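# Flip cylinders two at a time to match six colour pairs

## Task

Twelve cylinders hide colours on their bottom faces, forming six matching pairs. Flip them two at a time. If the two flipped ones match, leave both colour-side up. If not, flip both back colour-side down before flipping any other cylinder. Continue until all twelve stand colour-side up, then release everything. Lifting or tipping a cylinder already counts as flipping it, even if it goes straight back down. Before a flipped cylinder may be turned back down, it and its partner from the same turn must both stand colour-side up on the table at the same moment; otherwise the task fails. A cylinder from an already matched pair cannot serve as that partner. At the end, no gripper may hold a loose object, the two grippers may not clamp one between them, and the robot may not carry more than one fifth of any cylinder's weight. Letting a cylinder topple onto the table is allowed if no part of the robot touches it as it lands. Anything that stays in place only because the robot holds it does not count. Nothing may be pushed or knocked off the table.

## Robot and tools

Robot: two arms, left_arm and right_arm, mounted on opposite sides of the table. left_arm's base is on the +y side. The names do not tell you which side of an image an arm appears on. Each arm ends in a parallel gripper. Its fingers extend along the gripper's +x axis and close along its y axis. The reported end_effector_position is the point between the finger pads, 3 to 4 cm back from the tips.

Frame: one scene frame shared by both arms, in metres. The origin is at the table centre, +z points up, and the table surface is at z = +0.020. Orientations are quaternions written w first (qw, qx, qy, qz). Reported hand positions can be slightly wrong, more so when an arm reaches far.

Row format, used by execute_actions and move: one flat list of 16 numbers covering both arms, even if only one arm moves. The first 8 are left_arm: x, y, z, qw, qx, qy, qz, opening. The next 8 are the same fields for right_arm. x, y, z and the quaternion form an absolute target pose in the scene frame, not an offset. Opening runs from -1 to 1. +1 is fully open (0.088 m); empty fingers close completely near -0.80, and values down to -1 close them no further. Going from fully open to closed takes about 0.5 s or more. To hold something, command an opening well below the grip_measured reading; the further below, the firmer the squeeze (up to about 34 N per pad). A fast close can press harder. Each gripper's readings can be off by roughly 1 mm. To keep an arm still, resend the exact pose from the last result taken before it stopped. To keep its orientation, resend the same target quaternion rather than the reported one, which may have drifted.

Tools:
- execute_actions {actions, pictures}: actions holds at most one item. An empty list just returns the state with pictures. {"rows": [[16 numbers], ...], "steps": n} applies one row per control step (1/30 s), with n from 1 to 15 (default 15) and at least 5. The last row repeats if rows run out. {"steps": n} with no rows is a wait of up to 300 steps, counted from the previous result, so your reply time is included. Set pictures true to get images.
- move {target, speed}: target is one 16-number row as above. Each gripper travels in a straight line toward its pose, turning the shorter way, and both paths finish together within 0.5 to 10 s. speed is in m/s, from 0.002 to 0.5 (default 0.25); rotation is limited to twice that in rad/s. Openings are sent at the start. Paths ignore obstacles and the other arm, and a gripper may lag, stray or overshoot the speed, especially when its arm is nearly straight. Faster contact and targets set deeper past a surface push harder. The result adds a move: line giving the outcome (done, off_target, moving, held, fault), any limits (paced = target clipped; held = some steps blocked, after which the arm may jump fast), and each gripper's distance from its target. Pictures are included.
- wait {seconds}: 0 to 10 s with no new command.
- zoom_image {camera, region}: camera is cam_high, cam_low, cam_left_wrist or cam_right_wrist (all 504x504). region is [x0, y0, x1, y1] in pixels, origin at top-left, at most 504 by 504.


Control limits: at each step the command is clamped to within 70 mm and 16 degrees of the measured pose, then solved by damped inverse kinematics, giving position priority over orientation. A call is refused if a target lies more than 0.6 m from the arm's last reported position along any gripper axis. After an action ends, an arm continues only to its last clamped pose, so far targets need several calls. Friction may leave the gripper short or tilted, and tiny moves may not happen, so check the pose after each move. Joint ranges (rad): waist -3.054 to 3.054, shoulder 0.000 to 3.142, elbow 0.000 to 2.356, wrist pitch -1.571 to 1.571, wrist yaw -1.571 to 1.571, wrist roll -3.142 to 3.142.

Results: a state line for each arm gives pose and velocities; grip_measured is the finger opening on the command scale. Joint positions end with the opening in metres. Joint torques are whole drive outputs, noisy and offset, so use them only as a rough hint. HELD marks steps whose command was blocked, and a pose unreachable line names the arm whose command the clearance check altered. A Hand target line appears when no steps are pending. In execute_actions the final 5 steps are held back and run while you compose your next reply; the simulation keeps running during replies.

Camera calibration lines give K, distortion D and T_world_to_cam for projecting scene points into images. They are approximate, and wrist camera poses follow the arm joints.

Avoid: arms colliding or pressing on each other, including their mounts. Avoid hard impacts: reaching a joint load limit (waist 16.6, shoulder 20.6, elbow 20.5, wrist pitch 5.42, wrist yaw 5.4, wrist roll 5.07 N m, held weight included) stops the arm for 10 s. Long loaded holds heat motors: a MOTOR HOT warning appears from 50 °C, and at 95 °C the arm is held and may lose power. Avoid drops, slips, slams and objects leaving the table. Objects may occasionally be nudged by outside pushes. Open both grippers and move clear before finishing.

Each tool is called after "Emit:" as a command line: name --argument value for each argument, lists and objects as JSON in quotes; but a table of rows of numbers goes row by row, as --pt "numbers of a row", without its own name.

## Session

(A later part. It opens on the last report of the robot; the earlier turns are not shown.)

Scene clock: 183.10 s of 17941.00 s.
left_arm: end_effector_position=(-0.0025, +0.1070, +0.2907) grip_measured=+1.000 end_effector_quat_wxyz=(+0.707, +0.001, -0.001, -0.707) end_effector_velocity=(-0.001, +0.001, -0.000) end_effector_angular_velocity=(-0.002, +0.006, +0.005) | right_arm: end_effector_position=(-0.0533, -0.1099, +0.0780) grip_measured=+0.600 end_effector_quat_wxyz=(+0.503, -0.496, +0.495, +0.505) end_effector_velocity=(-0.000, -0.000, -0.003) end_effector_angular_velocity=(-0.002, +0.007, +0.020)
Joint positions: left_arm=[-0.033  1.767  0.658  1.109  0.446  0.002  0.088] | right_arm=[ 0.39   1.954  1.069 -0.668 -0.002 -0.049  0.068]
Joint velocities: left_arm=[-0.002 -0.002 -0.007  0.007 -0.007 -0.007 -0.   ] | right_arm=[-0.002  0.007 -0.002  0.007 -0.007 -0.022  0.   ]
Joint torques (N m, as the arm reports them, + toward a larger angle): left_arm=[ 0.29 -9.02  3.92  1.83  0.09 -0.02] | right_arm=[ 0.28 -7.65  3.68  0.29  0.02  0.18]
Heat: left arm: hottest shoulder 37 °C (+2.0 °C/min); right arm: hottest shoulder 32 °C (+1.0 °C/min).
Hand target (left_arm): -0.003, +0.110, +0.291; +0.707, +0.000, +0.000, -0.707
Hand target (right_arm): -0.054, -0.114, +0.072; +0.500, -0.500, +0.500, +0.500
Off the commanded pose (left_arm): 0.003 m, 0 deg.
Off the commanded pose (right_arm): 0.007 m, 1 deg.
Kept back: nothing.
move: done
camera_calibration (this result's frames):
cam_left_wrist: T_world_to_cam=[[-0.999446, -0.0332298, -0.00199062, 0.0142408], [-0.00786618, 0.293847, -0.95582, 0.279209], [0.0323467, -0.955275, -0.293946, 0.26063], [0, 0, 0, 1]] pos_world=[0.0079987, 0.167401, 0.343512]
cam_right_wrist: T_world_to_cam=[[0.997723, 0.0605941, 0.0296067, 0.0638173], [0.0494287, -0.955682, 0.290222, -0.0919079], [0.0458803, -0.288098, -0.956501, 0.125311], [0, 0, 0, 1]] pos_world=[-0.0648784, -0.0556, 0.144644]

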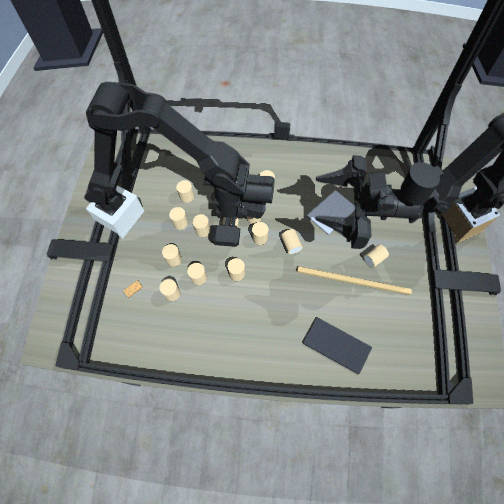

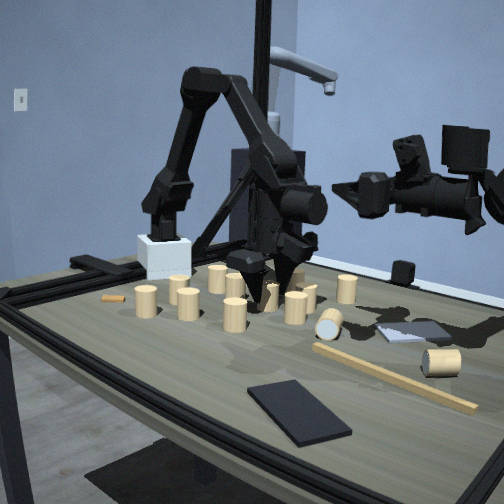

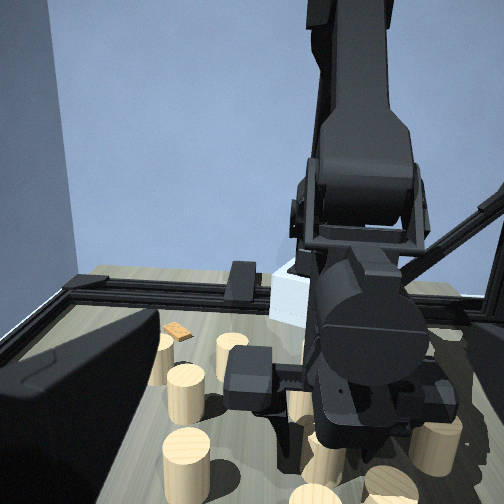

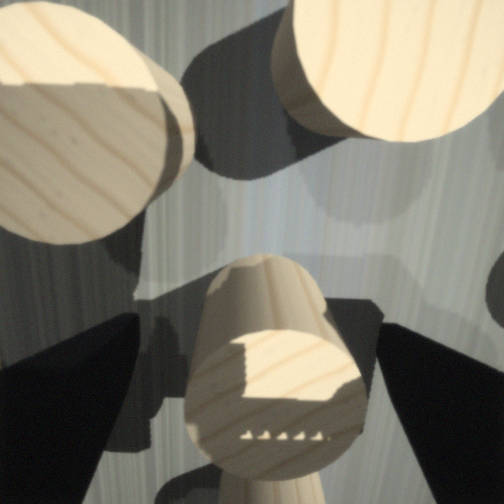

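Emit:
execute_actions --actions '[{"rows":[[-0.003,0.11,0.291,0.707,0,0,-0.707,1,-0.052,-0.109,0.077,0.5,-0.5,0.5,0.5,-0.3]],"steps":13}]'

Emit:
move --target '[-0.003,0.11,0.291,0.707,0,0,-0.707,1,-0.052,-0.109,0.17,0.5,-0.5,0.5,0.5,-0.3]'

Emit:
move --target '[-0.003,0.11,0.291,0.707,0,0,-0.707,1,0,-0.03,0.28,0.5,0.5,0.5,0.5,-0.3]' --speed 0.5

Emit:
move --target '[-0.002,0.02,0.292,0.707,0,0,-0.707,1,0,-0.03,0.28,0.5,0.5,0.5,0.5,-0.3]' --speed 0.2

Emit:
execute_actions --actions '[{"rows":[[-0.002,0.02,0.292,0.707,0,0,-0.707,-0.3,0,-0.03,0.28,0.5,0.5,0.5,0.5,-0.3]],"steps":15}]'

Emit:
execute_actions --actions '[{"rows":[[-0.002,0.02,0.292,0.707,0,0,-0.707,-0.3,0,-0.03,0.28,0.5,0.5,0.5,0.5,0.6]],"steps":12}]'

Emit:
move --target '[0,0.08,0.293,0.707,0,0,-0.707,-0.3,0,-0.07,0.28,0.5,0.5,0.5,0.5,0.6]'

Emit:
move --target '[-0.19,0.27,0.15,0.5,0.5,0.5,-0.5,-0.3,0.07,-0.08,0.155,0.5,-0.5,0.5,0.5,0.6]' --speed 0.5

Scene clock: 183.83 s of 17941.00 s.
left_arm: end_effector_position=(-0.0025, +0.1070, +0.2907) grip_measured=+1.000 end_effector_quat_wxyz=(+0.707, +0.001, -0.001, -0.707) end_effector_velocity=(-0.000, +0.000, -0.001) end_effector_angular_velocity=(+0.007, +0.010, +0.005) | right_arm: end_effector_position=(-0.0531, -0.1097, +0.0788) grip_measured=+0.023 end_effector_quat_wxyz=(+0.501, -0.498, +0.497, +0.503) end_effector_velocity=(-0.000, -0.001, +0.002) end_effector_angular_velocity=(-0.022, +0.008, -0.010)
Joint positions: left_arm=[-0.033  1.767  0.658  1.109  0.446  0.002  0.088] | right_arm=[ 0.39   1.958  1.079 -0.682 -0.001 -0.049  0.04 ]
Joint velocities: left_arm=[-0.002 -0.002 -0.002 -0.007 -0.007 -0.007 -0.   ] | right_arm=[-0.002  0.007  0.022 -0.037 -0.007  0.007  0.   ]
Joint torques (N m, as the arm reports them, + toward a larger angle): left_arm=[ 0.09 -8.89  4.1   1.78  0.14 -0.03] | right_arm=[-0.27 -7.8   5.84 -0.12 -0.03 -0.01]
Heat: left arm: hottest shoulder 37 °C (+2.0 °C/min); right arm: hottest shoulder 32 °C (+1.0 °C/min).
Steps of this call (steps 1 to 14: nothing new was sent; steps 15 to 22: the first 8 steps of this action). Readings (end_effector_position):
15: left_arm (-0.0025, +0.1070, +0.2907) | right_arm (-0.0532, -0.1096, +0.0778)
16: left_arm (-0.0025, +0.1070, +0.2907) | right_arm (-0.0533, -0.1101, +0.0777)
18: left_arm (-0.0025, +0.1070, +0.2907) | right_arm (-0.0533, -0.1107, +0.0780)
22: the state above

Scene clock: 185.00 s of 17941.00 s.
left_arm: end_effector_position=(-0.0025, +0.1070, +0.2907) grip_measured=+1.000 end_effector_quat_wxyz=(+0.707, +0.000, -0.000, -0.707) end_effector_velocity=(-0.003, +0.001, -0.001) end_effector_angular_velocity=(+0.007, +0.010, -0.020) | right_arm: end_effector_position=(-0.0532, -0.1104, +0.1645) grip_measured=+0.023 end_effector_quat_wxyz=(+0.495, -0.504, +0.503, +0.498) end_effector_velocity=(+0.001, +0.000, +0.006) end_effector_angular_velocity=(+0.003, +0.007, -0.015)
Joint positions: left_arm=[-0.033  1.767  0.658  1.109  0.446  0.001  0.088] | right_arm=[ 0.39   1.824  1.278 -1.039 -0.001 -0.049  0.04 ]
Joint velocities: left_arm=[ 0.002 -0.002 -0.002 -0.007  0.022 -0.007 -0.   ] | right_arm=[-0.007 -0.007  0.017 -0.022 -0.007  0.007  0.   ]
Joint torques (N m, as the arm reports them, + toward a larger angle): left_arm=[ 0.3  -9.1   4.04  1.76  0.08 -0.03] | right_arm=[ -0.3  -10.19   6.96  -0.11  -0.02  -0.02]
Heat: left arm: hottest shoulder 37 °C (+2.0 °C/min); right arm: hottest shoulder 32 °C (+1.0 °C/min).
Hand target (left_arm): -0.003, +0.110, +0.291; +0.707, -0.000, +0.000, -0.707
Hand target (right_arm): -0.052, -0.108, +0.170; +0.500, -0.500, +0.500, +0.500
Off your previous action's commanded pose (left_arm): 0.003 m, 0 deg at its last step (step 5 of this call).
Off your previous action's commanded pose (right_arm): 0.002 m, 0 deg at its last step (step 5 of this call).
Off the commanded pose (left_arm): 0.003 m, 0 deg.
Off the commanded pose (right_arm): 0.006 m, 1 deg.
Kept back: nothing.
move: done
camera_calibration (this result's frames):
cam_left_wrist: T_world_to_cam=[[-0.999446, -0.0332299, -0.00160936, 0.0140903], [-0.00823081, 0.293847, -0.955817, 0.279199], [0.0322346, -0.955275, -0.293958, 0.260725], [0, 0, 0, 1]] pos_world=[0.0079762, 0.167491, 0.343528]
cam_right_wrist: T_world_to_cam=[[0.997743, 0.0614888, 0.0269786, 0.0617291], [0.0496402, -0.946016, 0.320297, -0.121384], [0.0452169, -0.318235, -0.946933, 0.202963], [0, 0, 0, 1]] pos_world=[-0.0647416, -0.0540365, 0.229406]

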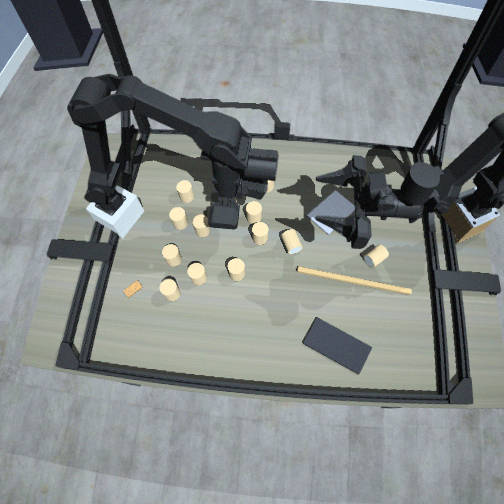

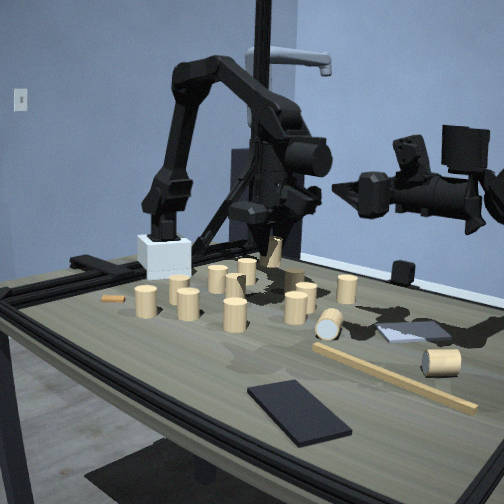

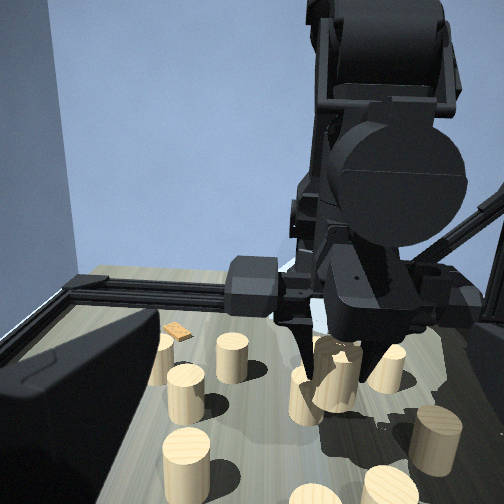

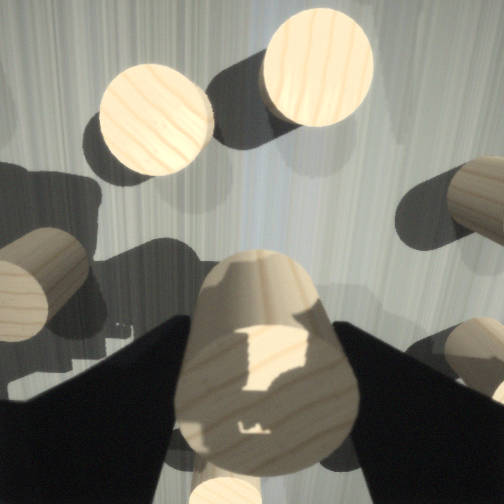

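Scene clock: 187.80 s of 17941.00 s.
left_arm: end_effector_position=(-0.0025, +0.1070, +0.2907) grip_measured=+1.000 end_effector_quat_wxyz=(+0.707, +0.000, -0.000, -0.707) end_effector_velocity=(-0.000, +0.000, +0.002) end_effector_angular_velocity=(-0.007, +0.004, +0.005) | right_arm: end_effector_position=(+0.0008, -0.0285, +0.2847) grip_measured=+0.022 end_effector_quat_wxyz=(+0.503, +0.502, +0.491, +0.504) end_effector_velocity=(-0.002, -0.001, -0.004) end_effector_angular_velocity=(-0.007, +0.009, +0.010)
Joint positions: left_arm=[-0.033  1.767  0.658  1.109  0.446  0.001  0.088] | right_arm=[ 0.178  1.586  0.524  1.074 -0.248  1.561  0.04 ]
Joint velocities: left_arm=[-0.002 -0.002 -0.002  0.007 -0.007 -0.007 -0.   ] | right_arm=[ 0.002  0.007 -0.007  0.007 -0.007  0.007 -0.   ]
Joint torques (N m, as the arm reports them, + toward a larger angle): left_arm=[ 0.22 -8.91  3.92  1.75  0.05 -0.07] | right_arm=[ 0.27 -5.92  4.51  1.64  0.04  0.11]
Heat: left arm: hottest shoulder 37 °C (+1.0 °C/min); right arm: hottest shoulder 33 °C (+2.0 °C/min).
Hand target (left_arm): -0.003, +0.110, +0.291; +0.707, +0.000, +0.000, -0.707
Hand target (right_arm): -0.000, -0.029, +0.279; +0.504, +0.502, +0.496, +0.498
Off the commanded pose (left_arm): 0.003 m, 0 deg.
Off the commanded pose (right_arm): 0.005 m, 1 deg.
Kept back: nothing.
move: done
camera_calibration (this result's frames):
cam_left_wrist: T_world_to_cam=[[-0.999446, -0.0332299, -0.00160936, 0.0140903], [-0.00823081, 0.293847, -0.955817, 0.279199], [0.0322346, -0.955275, -0.293958, 0.260725], [0, 0, 0, 1]] pos_world=[0.0079762, 0.167491, 0.343528]
cam_right_wrist: T_world_to_cam=[[0.0712232, -0.0191573, -0.997276, 0.289654], [-0.952909, -0.296778, -0.0623536, 0.0431774], [-0.294775, 0.954754, -0.0393926, 0.118507], [0, 0, 0, 1]] pos_world=[0.0554468, -0.0947819, 0.296226]

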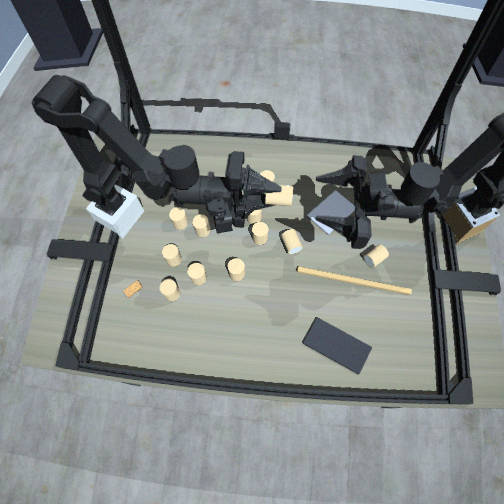

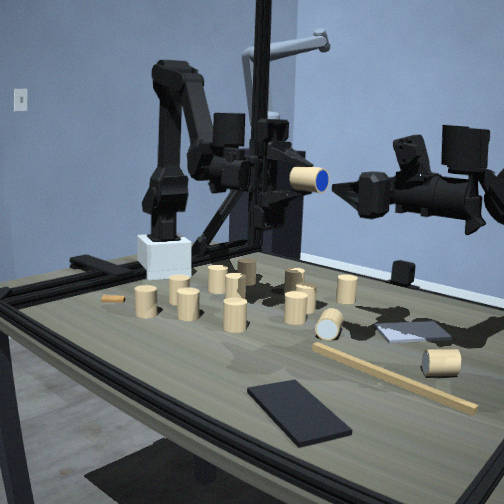

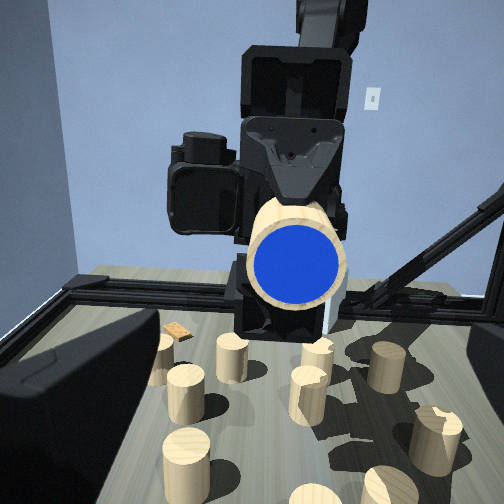

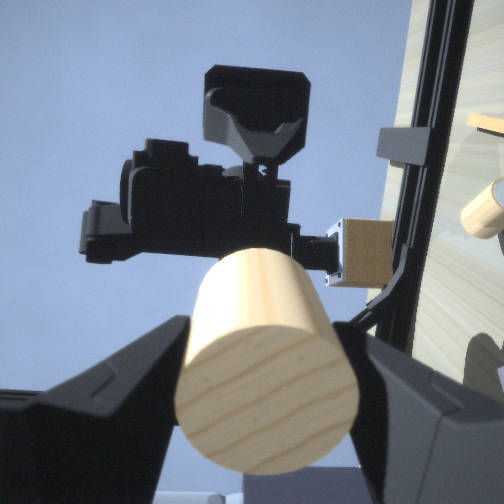

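Scene clock: 188.83 s of 17941.00 s.
left_arm: end_effector_position=(-0.0023, +0.0237, +0.2958) grip_measured=+1.000 end_effector_quat_wxyz=(+0.707, -0.001, -0.004, -0.707) end_effector_velocity=(-0.002, -0.002, -0.003) end_effector_angular_velocity=(+0.016, -0.001, +0.000) | right_arm: end_effector_position=(-0.0005, -0.0286, +0.2846) grip_measured=+0.022 end_effector_quat_wxyz=(+0.499, +0.501, +0.495, +0.505) end_effector_velocity=(+0.002, -0.001, -0.007) end_effector_angular_velocity=(-0.026, -0.001, -0.000)
Joint positions: left_arm=[-0.128  1.986  0.997  0.997  0.352  0.001  0.088] | right_arm=[ 0.177  1.586  0.523  1.074 -0.259  1.565  0.04 ]
Joint velocities: left_arm=[-0.007  0.002  0.007 -0.022 -0.007  0.007  0.   ] | right_arm=[-0.007  0.002 -0.002 -0.022 -0.007 -0.007 -0.   ]
Joint torques (N m, as the arm reports them, + toward a larger angle): left_arm=[-0.14 -8.04  6.35  1.62 -0.08 -0.07] | right_arm=[-0.31 -6.62  4.56  1.41 -0.12  0.12]
Heat: left arm: hottest shoulder 37 °C (+1.0 °C/min); right arm: hottest shoulder 33 °C (+2.0 °C/min).
Hand target (left_arm): -0.002, +0.020, +0.292; +0.707, -0.000, +0.000, -0.707
Hand target (right_arm): -0.000, -0.030, +0.280; +0.500, +0.500, +0.500, +0.500
Off the commanded pose (left_arm): 0.005 m, 0 deg.
Off the commanded pose (right_arm): 0.005 m, 1 deg.
Kept back: nothing.
move: done
camera_calibration (this result's frames):
cam_left_wrist: T_world_to_cam=[[-0.999439, -0.03325, -0.00400932, 0.0122312], [-0.00570532, 0.286998, -0.957914, 0.30928], [0.0330013, -0.957354, -0.287027, 0.180579], [0, 0, 0, 1]] pos_world=[0.00802951, 0.0845219, 0.348143]
cam_right_wrist: T_world_to_cam=[[0.0669827, -0.0184543, -0.997583, 0.289778], [-0.950053, -0.306628, -0.058119, 0.0404305], [-0.304814, 0.951651, -0.0380714, 0.11779], [0, 0, 0, 1]] pos_world=[0.054905, -0.0943499, 0.295912]

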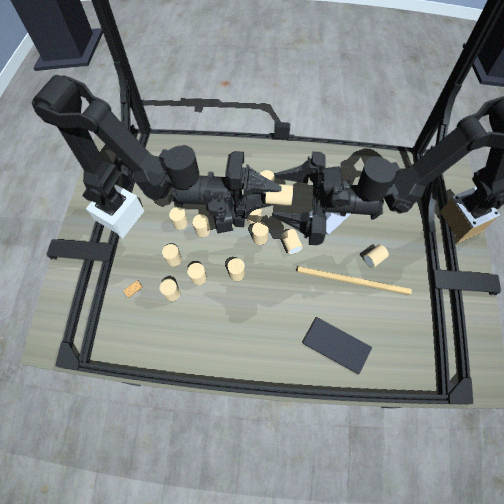

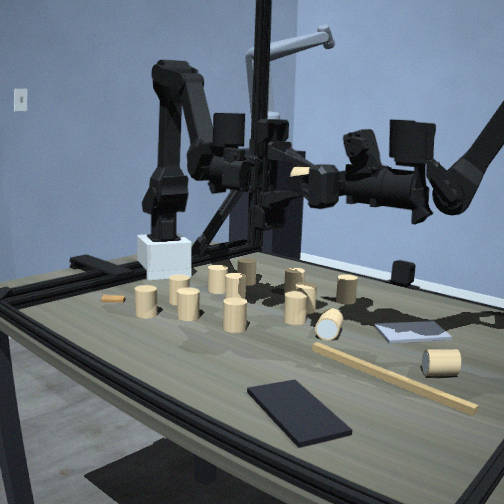

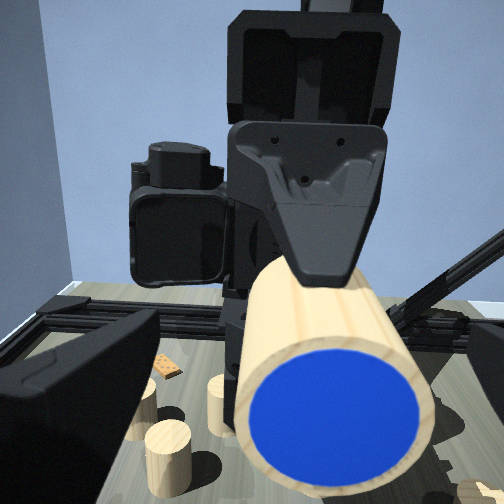

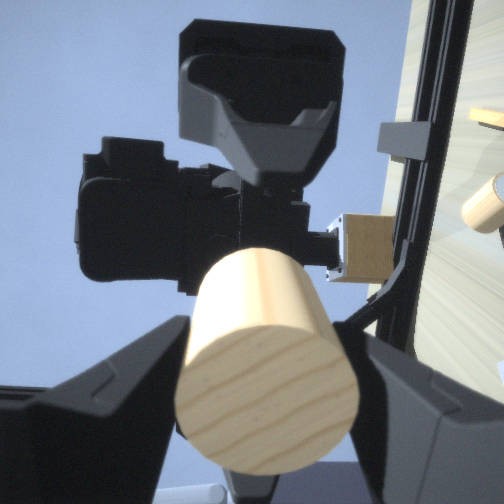

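Scene clock: 189.17 s of 17941.00 s.
left_arm: end_effector_position=(-0.0024, +0.0233, +0.2961) grip_measured=+0.017 end_effector_quat_wxyz=(+0.707, -0.001, -0.004, -0.707) end_effector_velocity=(-0.000, +0.001, +0.004) end_effector_angular_velocity=(-0.011, +0.003, +0.005) | right_arm: end_effector_position=(-0.0003, -0.0286, +0.2846) grip_measured=+0.022 end_effector_quat_wxyz=(+0.499, +0.501, +0.495, +0.505) end_effector_velocity=(-0.003, -0.002, -0.000) end_effector_angular_velocity=(+0.002, -0.023, +0.019)
Joint positions: left_arm=[-0.128  1.987  0.999  0.995  0.352  0.001  0.04 ] | right_arm=[ 0.177  1.586  0.523  1.074 -0.26   1.565  0.04 ]
Joint velocities: left_arm=[-0.002 -0.007 -0.002  0.007 -0.007 -0.007 -0.   ] | right_arm=[-0.002 -0.002 -0.007  0.007 -0.022 -0.022 -0.   ]
Joint torques (N m, as the arm reports them, + toward a larger angle): left_arm=[-0.05 -8.17  6.8   1.49 -0.06  0.  ] | right_arm=[-0.23 -6.6   4.62  1.39 -0.11  0.13]
Heat: left arm: hottest shoulder 37 °C (+1.0 °C/min); right arm: hottest shoulder 33 °C (+2.0 °C/min).
Steps of this call (steps 1 to 10: the first 10 steps of this action). Readings (end_effector_position):
1: left_arm (-0.0023, +0.0236, +0.2960) | right_arm (-0.0005, -0.0286, +0.2846)
2: left_arm (-0.0022, +0.0235, +0.2960) | right_arm (-0.0005, -0.0286, +0.2846)
4: left_arm (-0.0022, +0.0234, +0.2961) | right_arm (-0.0005, -0.0286, +0.2846)
8: left_arm (-0.0022, +0.0233, +0.2961) | right_arm (-0.0005, -0.0286, +0.2846)
10: the state above

Scene clock: 189.57 s of 17941.00 s.
left_arm: end_effector_position=(-0.0024, +0.0230, +0.2947) grip_measured=+0.017 end_effector_quat_wxyz=(+0.707, -0.000, -0.002, -0.707) end_effector_velocity=(+0.004, -0.000, -0.009) end_effector_angular_velocity=(+0.030, +0.018, +0.034) | right_arm: end_effector_position=(-0.0003, -0.0286, +0.2846) grip_measured=+0.497 end_effector_quat_wxyz=(+0.499, +0.501, +0.495, +0.505) end_effector_velocity=(-0.000, -0.001, +0.000) end_effector_angular_velocity=(-0.002, -0.007, +0.005)
Joint positions: left_arm=[-0.128  1.989  0.999  0.994  0.351  0.001  0.04 ] | right_arm=[ 0.177  1.586  0.523  1.074 -0.26   1.566  0.063]
Joint velocities: left_arm=[-0.002  0.007 -0.002 -0.022 -0.037 -0.007 -0.   ] | right_arm=[-0.002 -0.007 -0.002 -0.007 -0.007 -0.007  0.061]
Joint torques (N m, as the arm reports them, + toward a larger angle): left_arm=[-0.12 -8.5   6.64  1.59 -0.11 -0.03] | right_arm=[-0.25 -6.61  4.61  1.39 -0.09  0.11]
Heat: left arm: hottest shoulder 37 °C (+1.0 °C/min); right arm: hottest shoulder 33 °C (+2.0 °C/min).
Off your previous action's commanded pose (left_arm): 0.005 m, 0 deg at its last step (step 5 of this call).
Off your previous action's commanded pose (right_arm): 0.005 m, 1 deg at its last step (step 5 of this call).
Steps of this call (steps 1 to 5: the last 5 steps of your previous action; steps 6 to 12: the first 7 steps of this action). Readings (end_effector_position):
6: left_arm (-0.0025, +0.0231, +0.2962) | right_arm (-0.0003, -0.0286, +0.2846)
7: left_arm (-0.0025, +0.0231, +0.2962) | right_arm (-0.0003, -0.0286, +0.2846)
9: left_arm (-0.0024, +0.0231, +0.2956) | right_arm (-0.0003, -0.0286, +0.2846)
12: the state above

Scene clock: 191.00 s of 17941.00 s.
left_arm: end_effector_position=(+0.0005, +0.0765, +0.2905) grip_measured=+0.016 end_effector_quat_wxyz=(+0.707, +0.002, +0.002, -0.707) end_effector_velocity=(+0.001, +0.003, -0.003) end_effector_angular_velocity=(+0.011, +0.027, +0.010) | right_arm: end_effector_position=(+0.0001, -0.0673, +0.2819) grip_measured=+0.600 end_effector_quat_wxyz=(+0.500, +0.500, +0.497, +0.503) end_effector_velocity=(-0.001, -0.002, -0.002) end_effector_angular_velocity=(-0.007, -0.005, +0.015)
Joint positions: left_arm=[-0.065  1.852  0.781  1.066  0.414  0.001  0.04 ] | right_arm=[ 0.131  1.442  0.384  1.064 -0.305  1.566  0.068]
Joint velocities: left_arm=[ 0.002 -0.007 -0.012 -0.007 -0.007 -0.022 -0.   ] | right_arm=[-0.007 -0.007 -0.007 -0.007 -0.022 -0.007 -0.   ]
Joint torques (N m, as the arm reports them, + toward a larger angle): left_arm=[  0.32 -10.3    4.18   1.96   0.15   0.01] | right_arm=[-0.32 -6.77  4.41  1.16 -0.14  0.12]
Heat: left arm: hottest shoulder 37 °C (+1.0 °C/min); right arm: hottest shoulder 33 °C (+2.0 °C/min).
Hand target (left_arm): +0.000, +0.080, +0.293; +0.707, +0.000, -0.000, -0.707
Hand target (right_arm): +0.000, -0.070, +0.280; +0.500, +0.500, +0.500, +0.500
Off your previous action's commanded pose (left_arm): 0.004 m, 0 deg at its last step (step 5 of this call).
Off your previous action's commanded pose (right_arm): 0.005 m, 1 deg at its last step (step 5 of this call).
Off the commanded pose (left_arm): 0.004 m, 0 deg.
Off the commanded pose (right_arm): 0.003 m, 1 deg.
Kept back: nothing.
move: done
camera_calibration (this result's frames):
cam_left_wrist: T_world_to_cam=[[-0.999435, -0.0336083, 0.000514872, 0.0155242], [-0.010541, 0.298847, -0.954243, 0.287155], [0.0319166, -0.953709, -0.299033, 0.232782], [0, 0, 0, 1]] pos_world=[0.0111128, 0.136712, 0.343617]
cam_right_wrist: T_world_to_cam=[[0.0652845, -0.0244377, -0.997567, 0.285938], [-0.950265, -0.306604, -0.054678, 0.0280229], [-0.304522, 0.951523, -0.0432388, 0.156142], [0, 0, 0, 1]] pos_world=[0.0555104, -0.132993, 0.293526]

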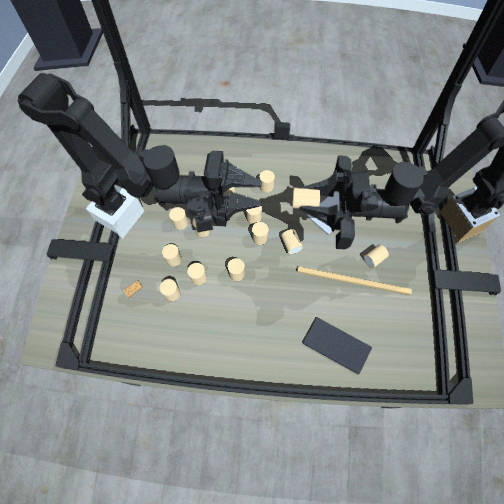

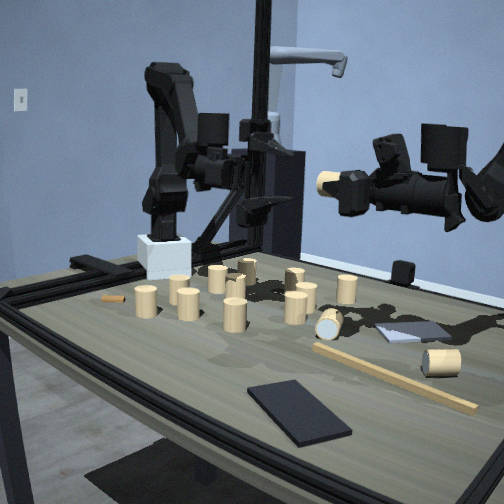

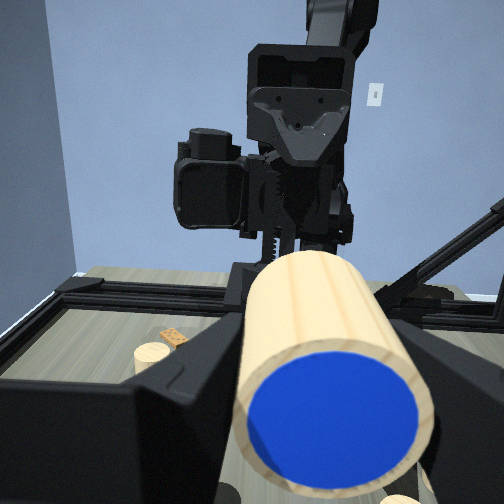

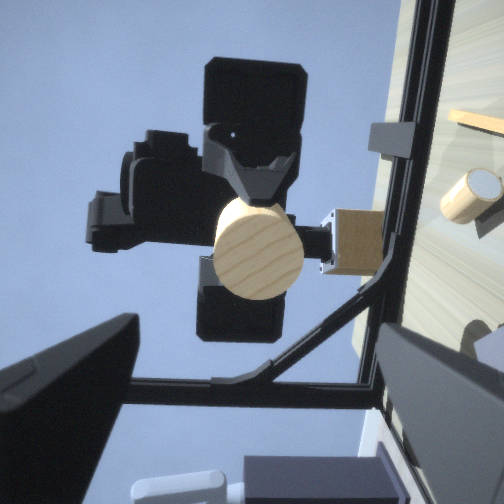

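Scene clock: 193.70 s of 17941.00 s.
left_arm: end_effector_position=(-0.1892, +0.2705, +0.1486) grip_measured=+0.015 end_effector_quat_wxyz=(+0.501, +0.495, +0.503, -0.501) end_effector_velocity=(-0.001, +0.001, -0.000) end_effector_angular_velocity=(+0.006, -0.009, +0.000) | right_arm: end_effector_position=(+0.0697, -0.0822, +0.1586) grip_measured=+0.600 end_effector_quat_wxyz=(+0.500, -0.496, +0.499, +0.505) end_effector_velocity=(-0.002, -0.006, -0.001) end_effector_angular_velocity=(-0.037, +0.006, +0.024)
Joint positions: left_arm=[-0.689  1.658  0.919 -0.827  0.008 -0.217  0.04 ] | right_arm=[ 0.059  2.01   1.509 -1.063 -0.01  -0.378  0.068]
Joint velocities: left_arm=[-0.007  0.002  0.002 -0.007 -0.007 -0.007 -0.   ] | right_arm=[ 0.002  0.007  0.007 -0.037  0.007 -0.022 -0.   ]
Joint torques (N m, as the arm reports them, + toward a larger angle): left_arm=[-0.51 -5.18  5.68  0.17  0.07 -0.09] | right_arm=[ 0.25 -8.95  7.04 -0.11 -0.01 -0.22]
Heat: left arm: hottest shoulder 37 °C (+1.0 °C/min); right arm: hottest shoulder 33 °C (+2.0 °C/min).
Hand target (left_arm): -0.191, +0.268, +0.148; +0.499, +0.495, +0.505, -0.500
Hand target (right_arm): +0.070, -0.081, +0.156; +0.496, -0.501, +0.499, +0.504
Off the commanded pose (left_arm): 0.002 m, 1 deg.
Off the commanded pose (right_arm): 0.004 m, 1 deg.
Kept back: nothing.
move: done
camera_calibration (this result's frames):
cam_left_wrist: T_world_to_cam=[[-0.999664, -0.00754621, -0.024782, -0.170847], [-0.0144347, 0.956622, 0.290975, -0.271921], [0.0215113, 0.291235, -0.95641, 0.140379], [0, 0, 0, 1]] pos_world=[-0.177735, 0.217953, 0.209148]
cam_right_wrist: T_world_to_cam=[[0.99796, 0.0593406, 0.0235296, -0.0621008], [0.0496949, -0.953551, 0.297105, -0.0958226], [0.040067, -0.295329, -0.954555, 0.204215], [0, 0, 0, 1]] pos_world=[0.0585538, -0.0273759, 0.224865]

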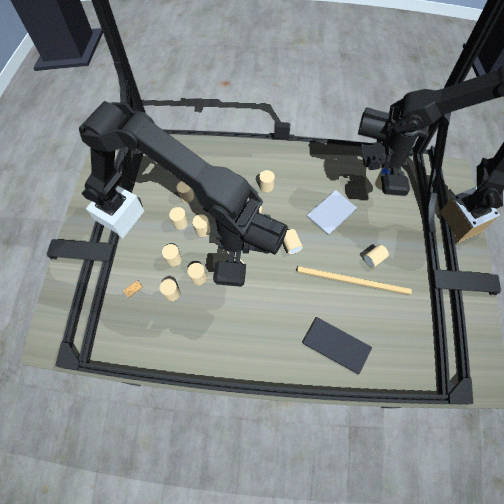

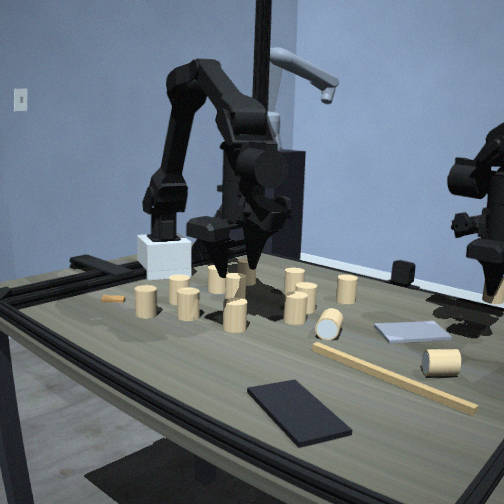

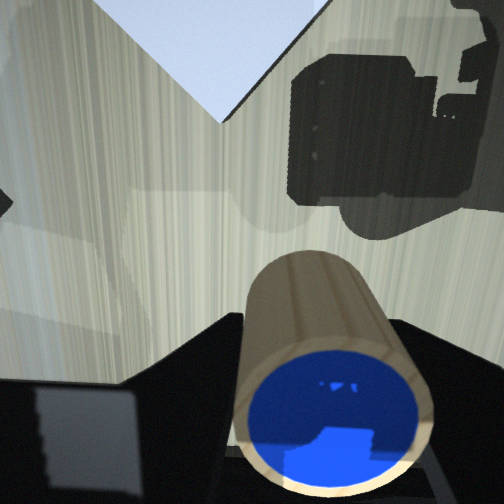

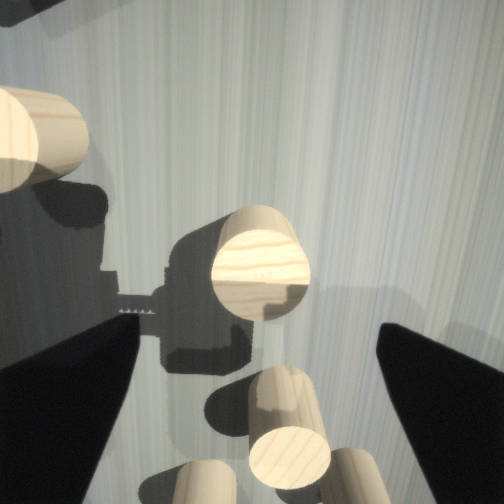

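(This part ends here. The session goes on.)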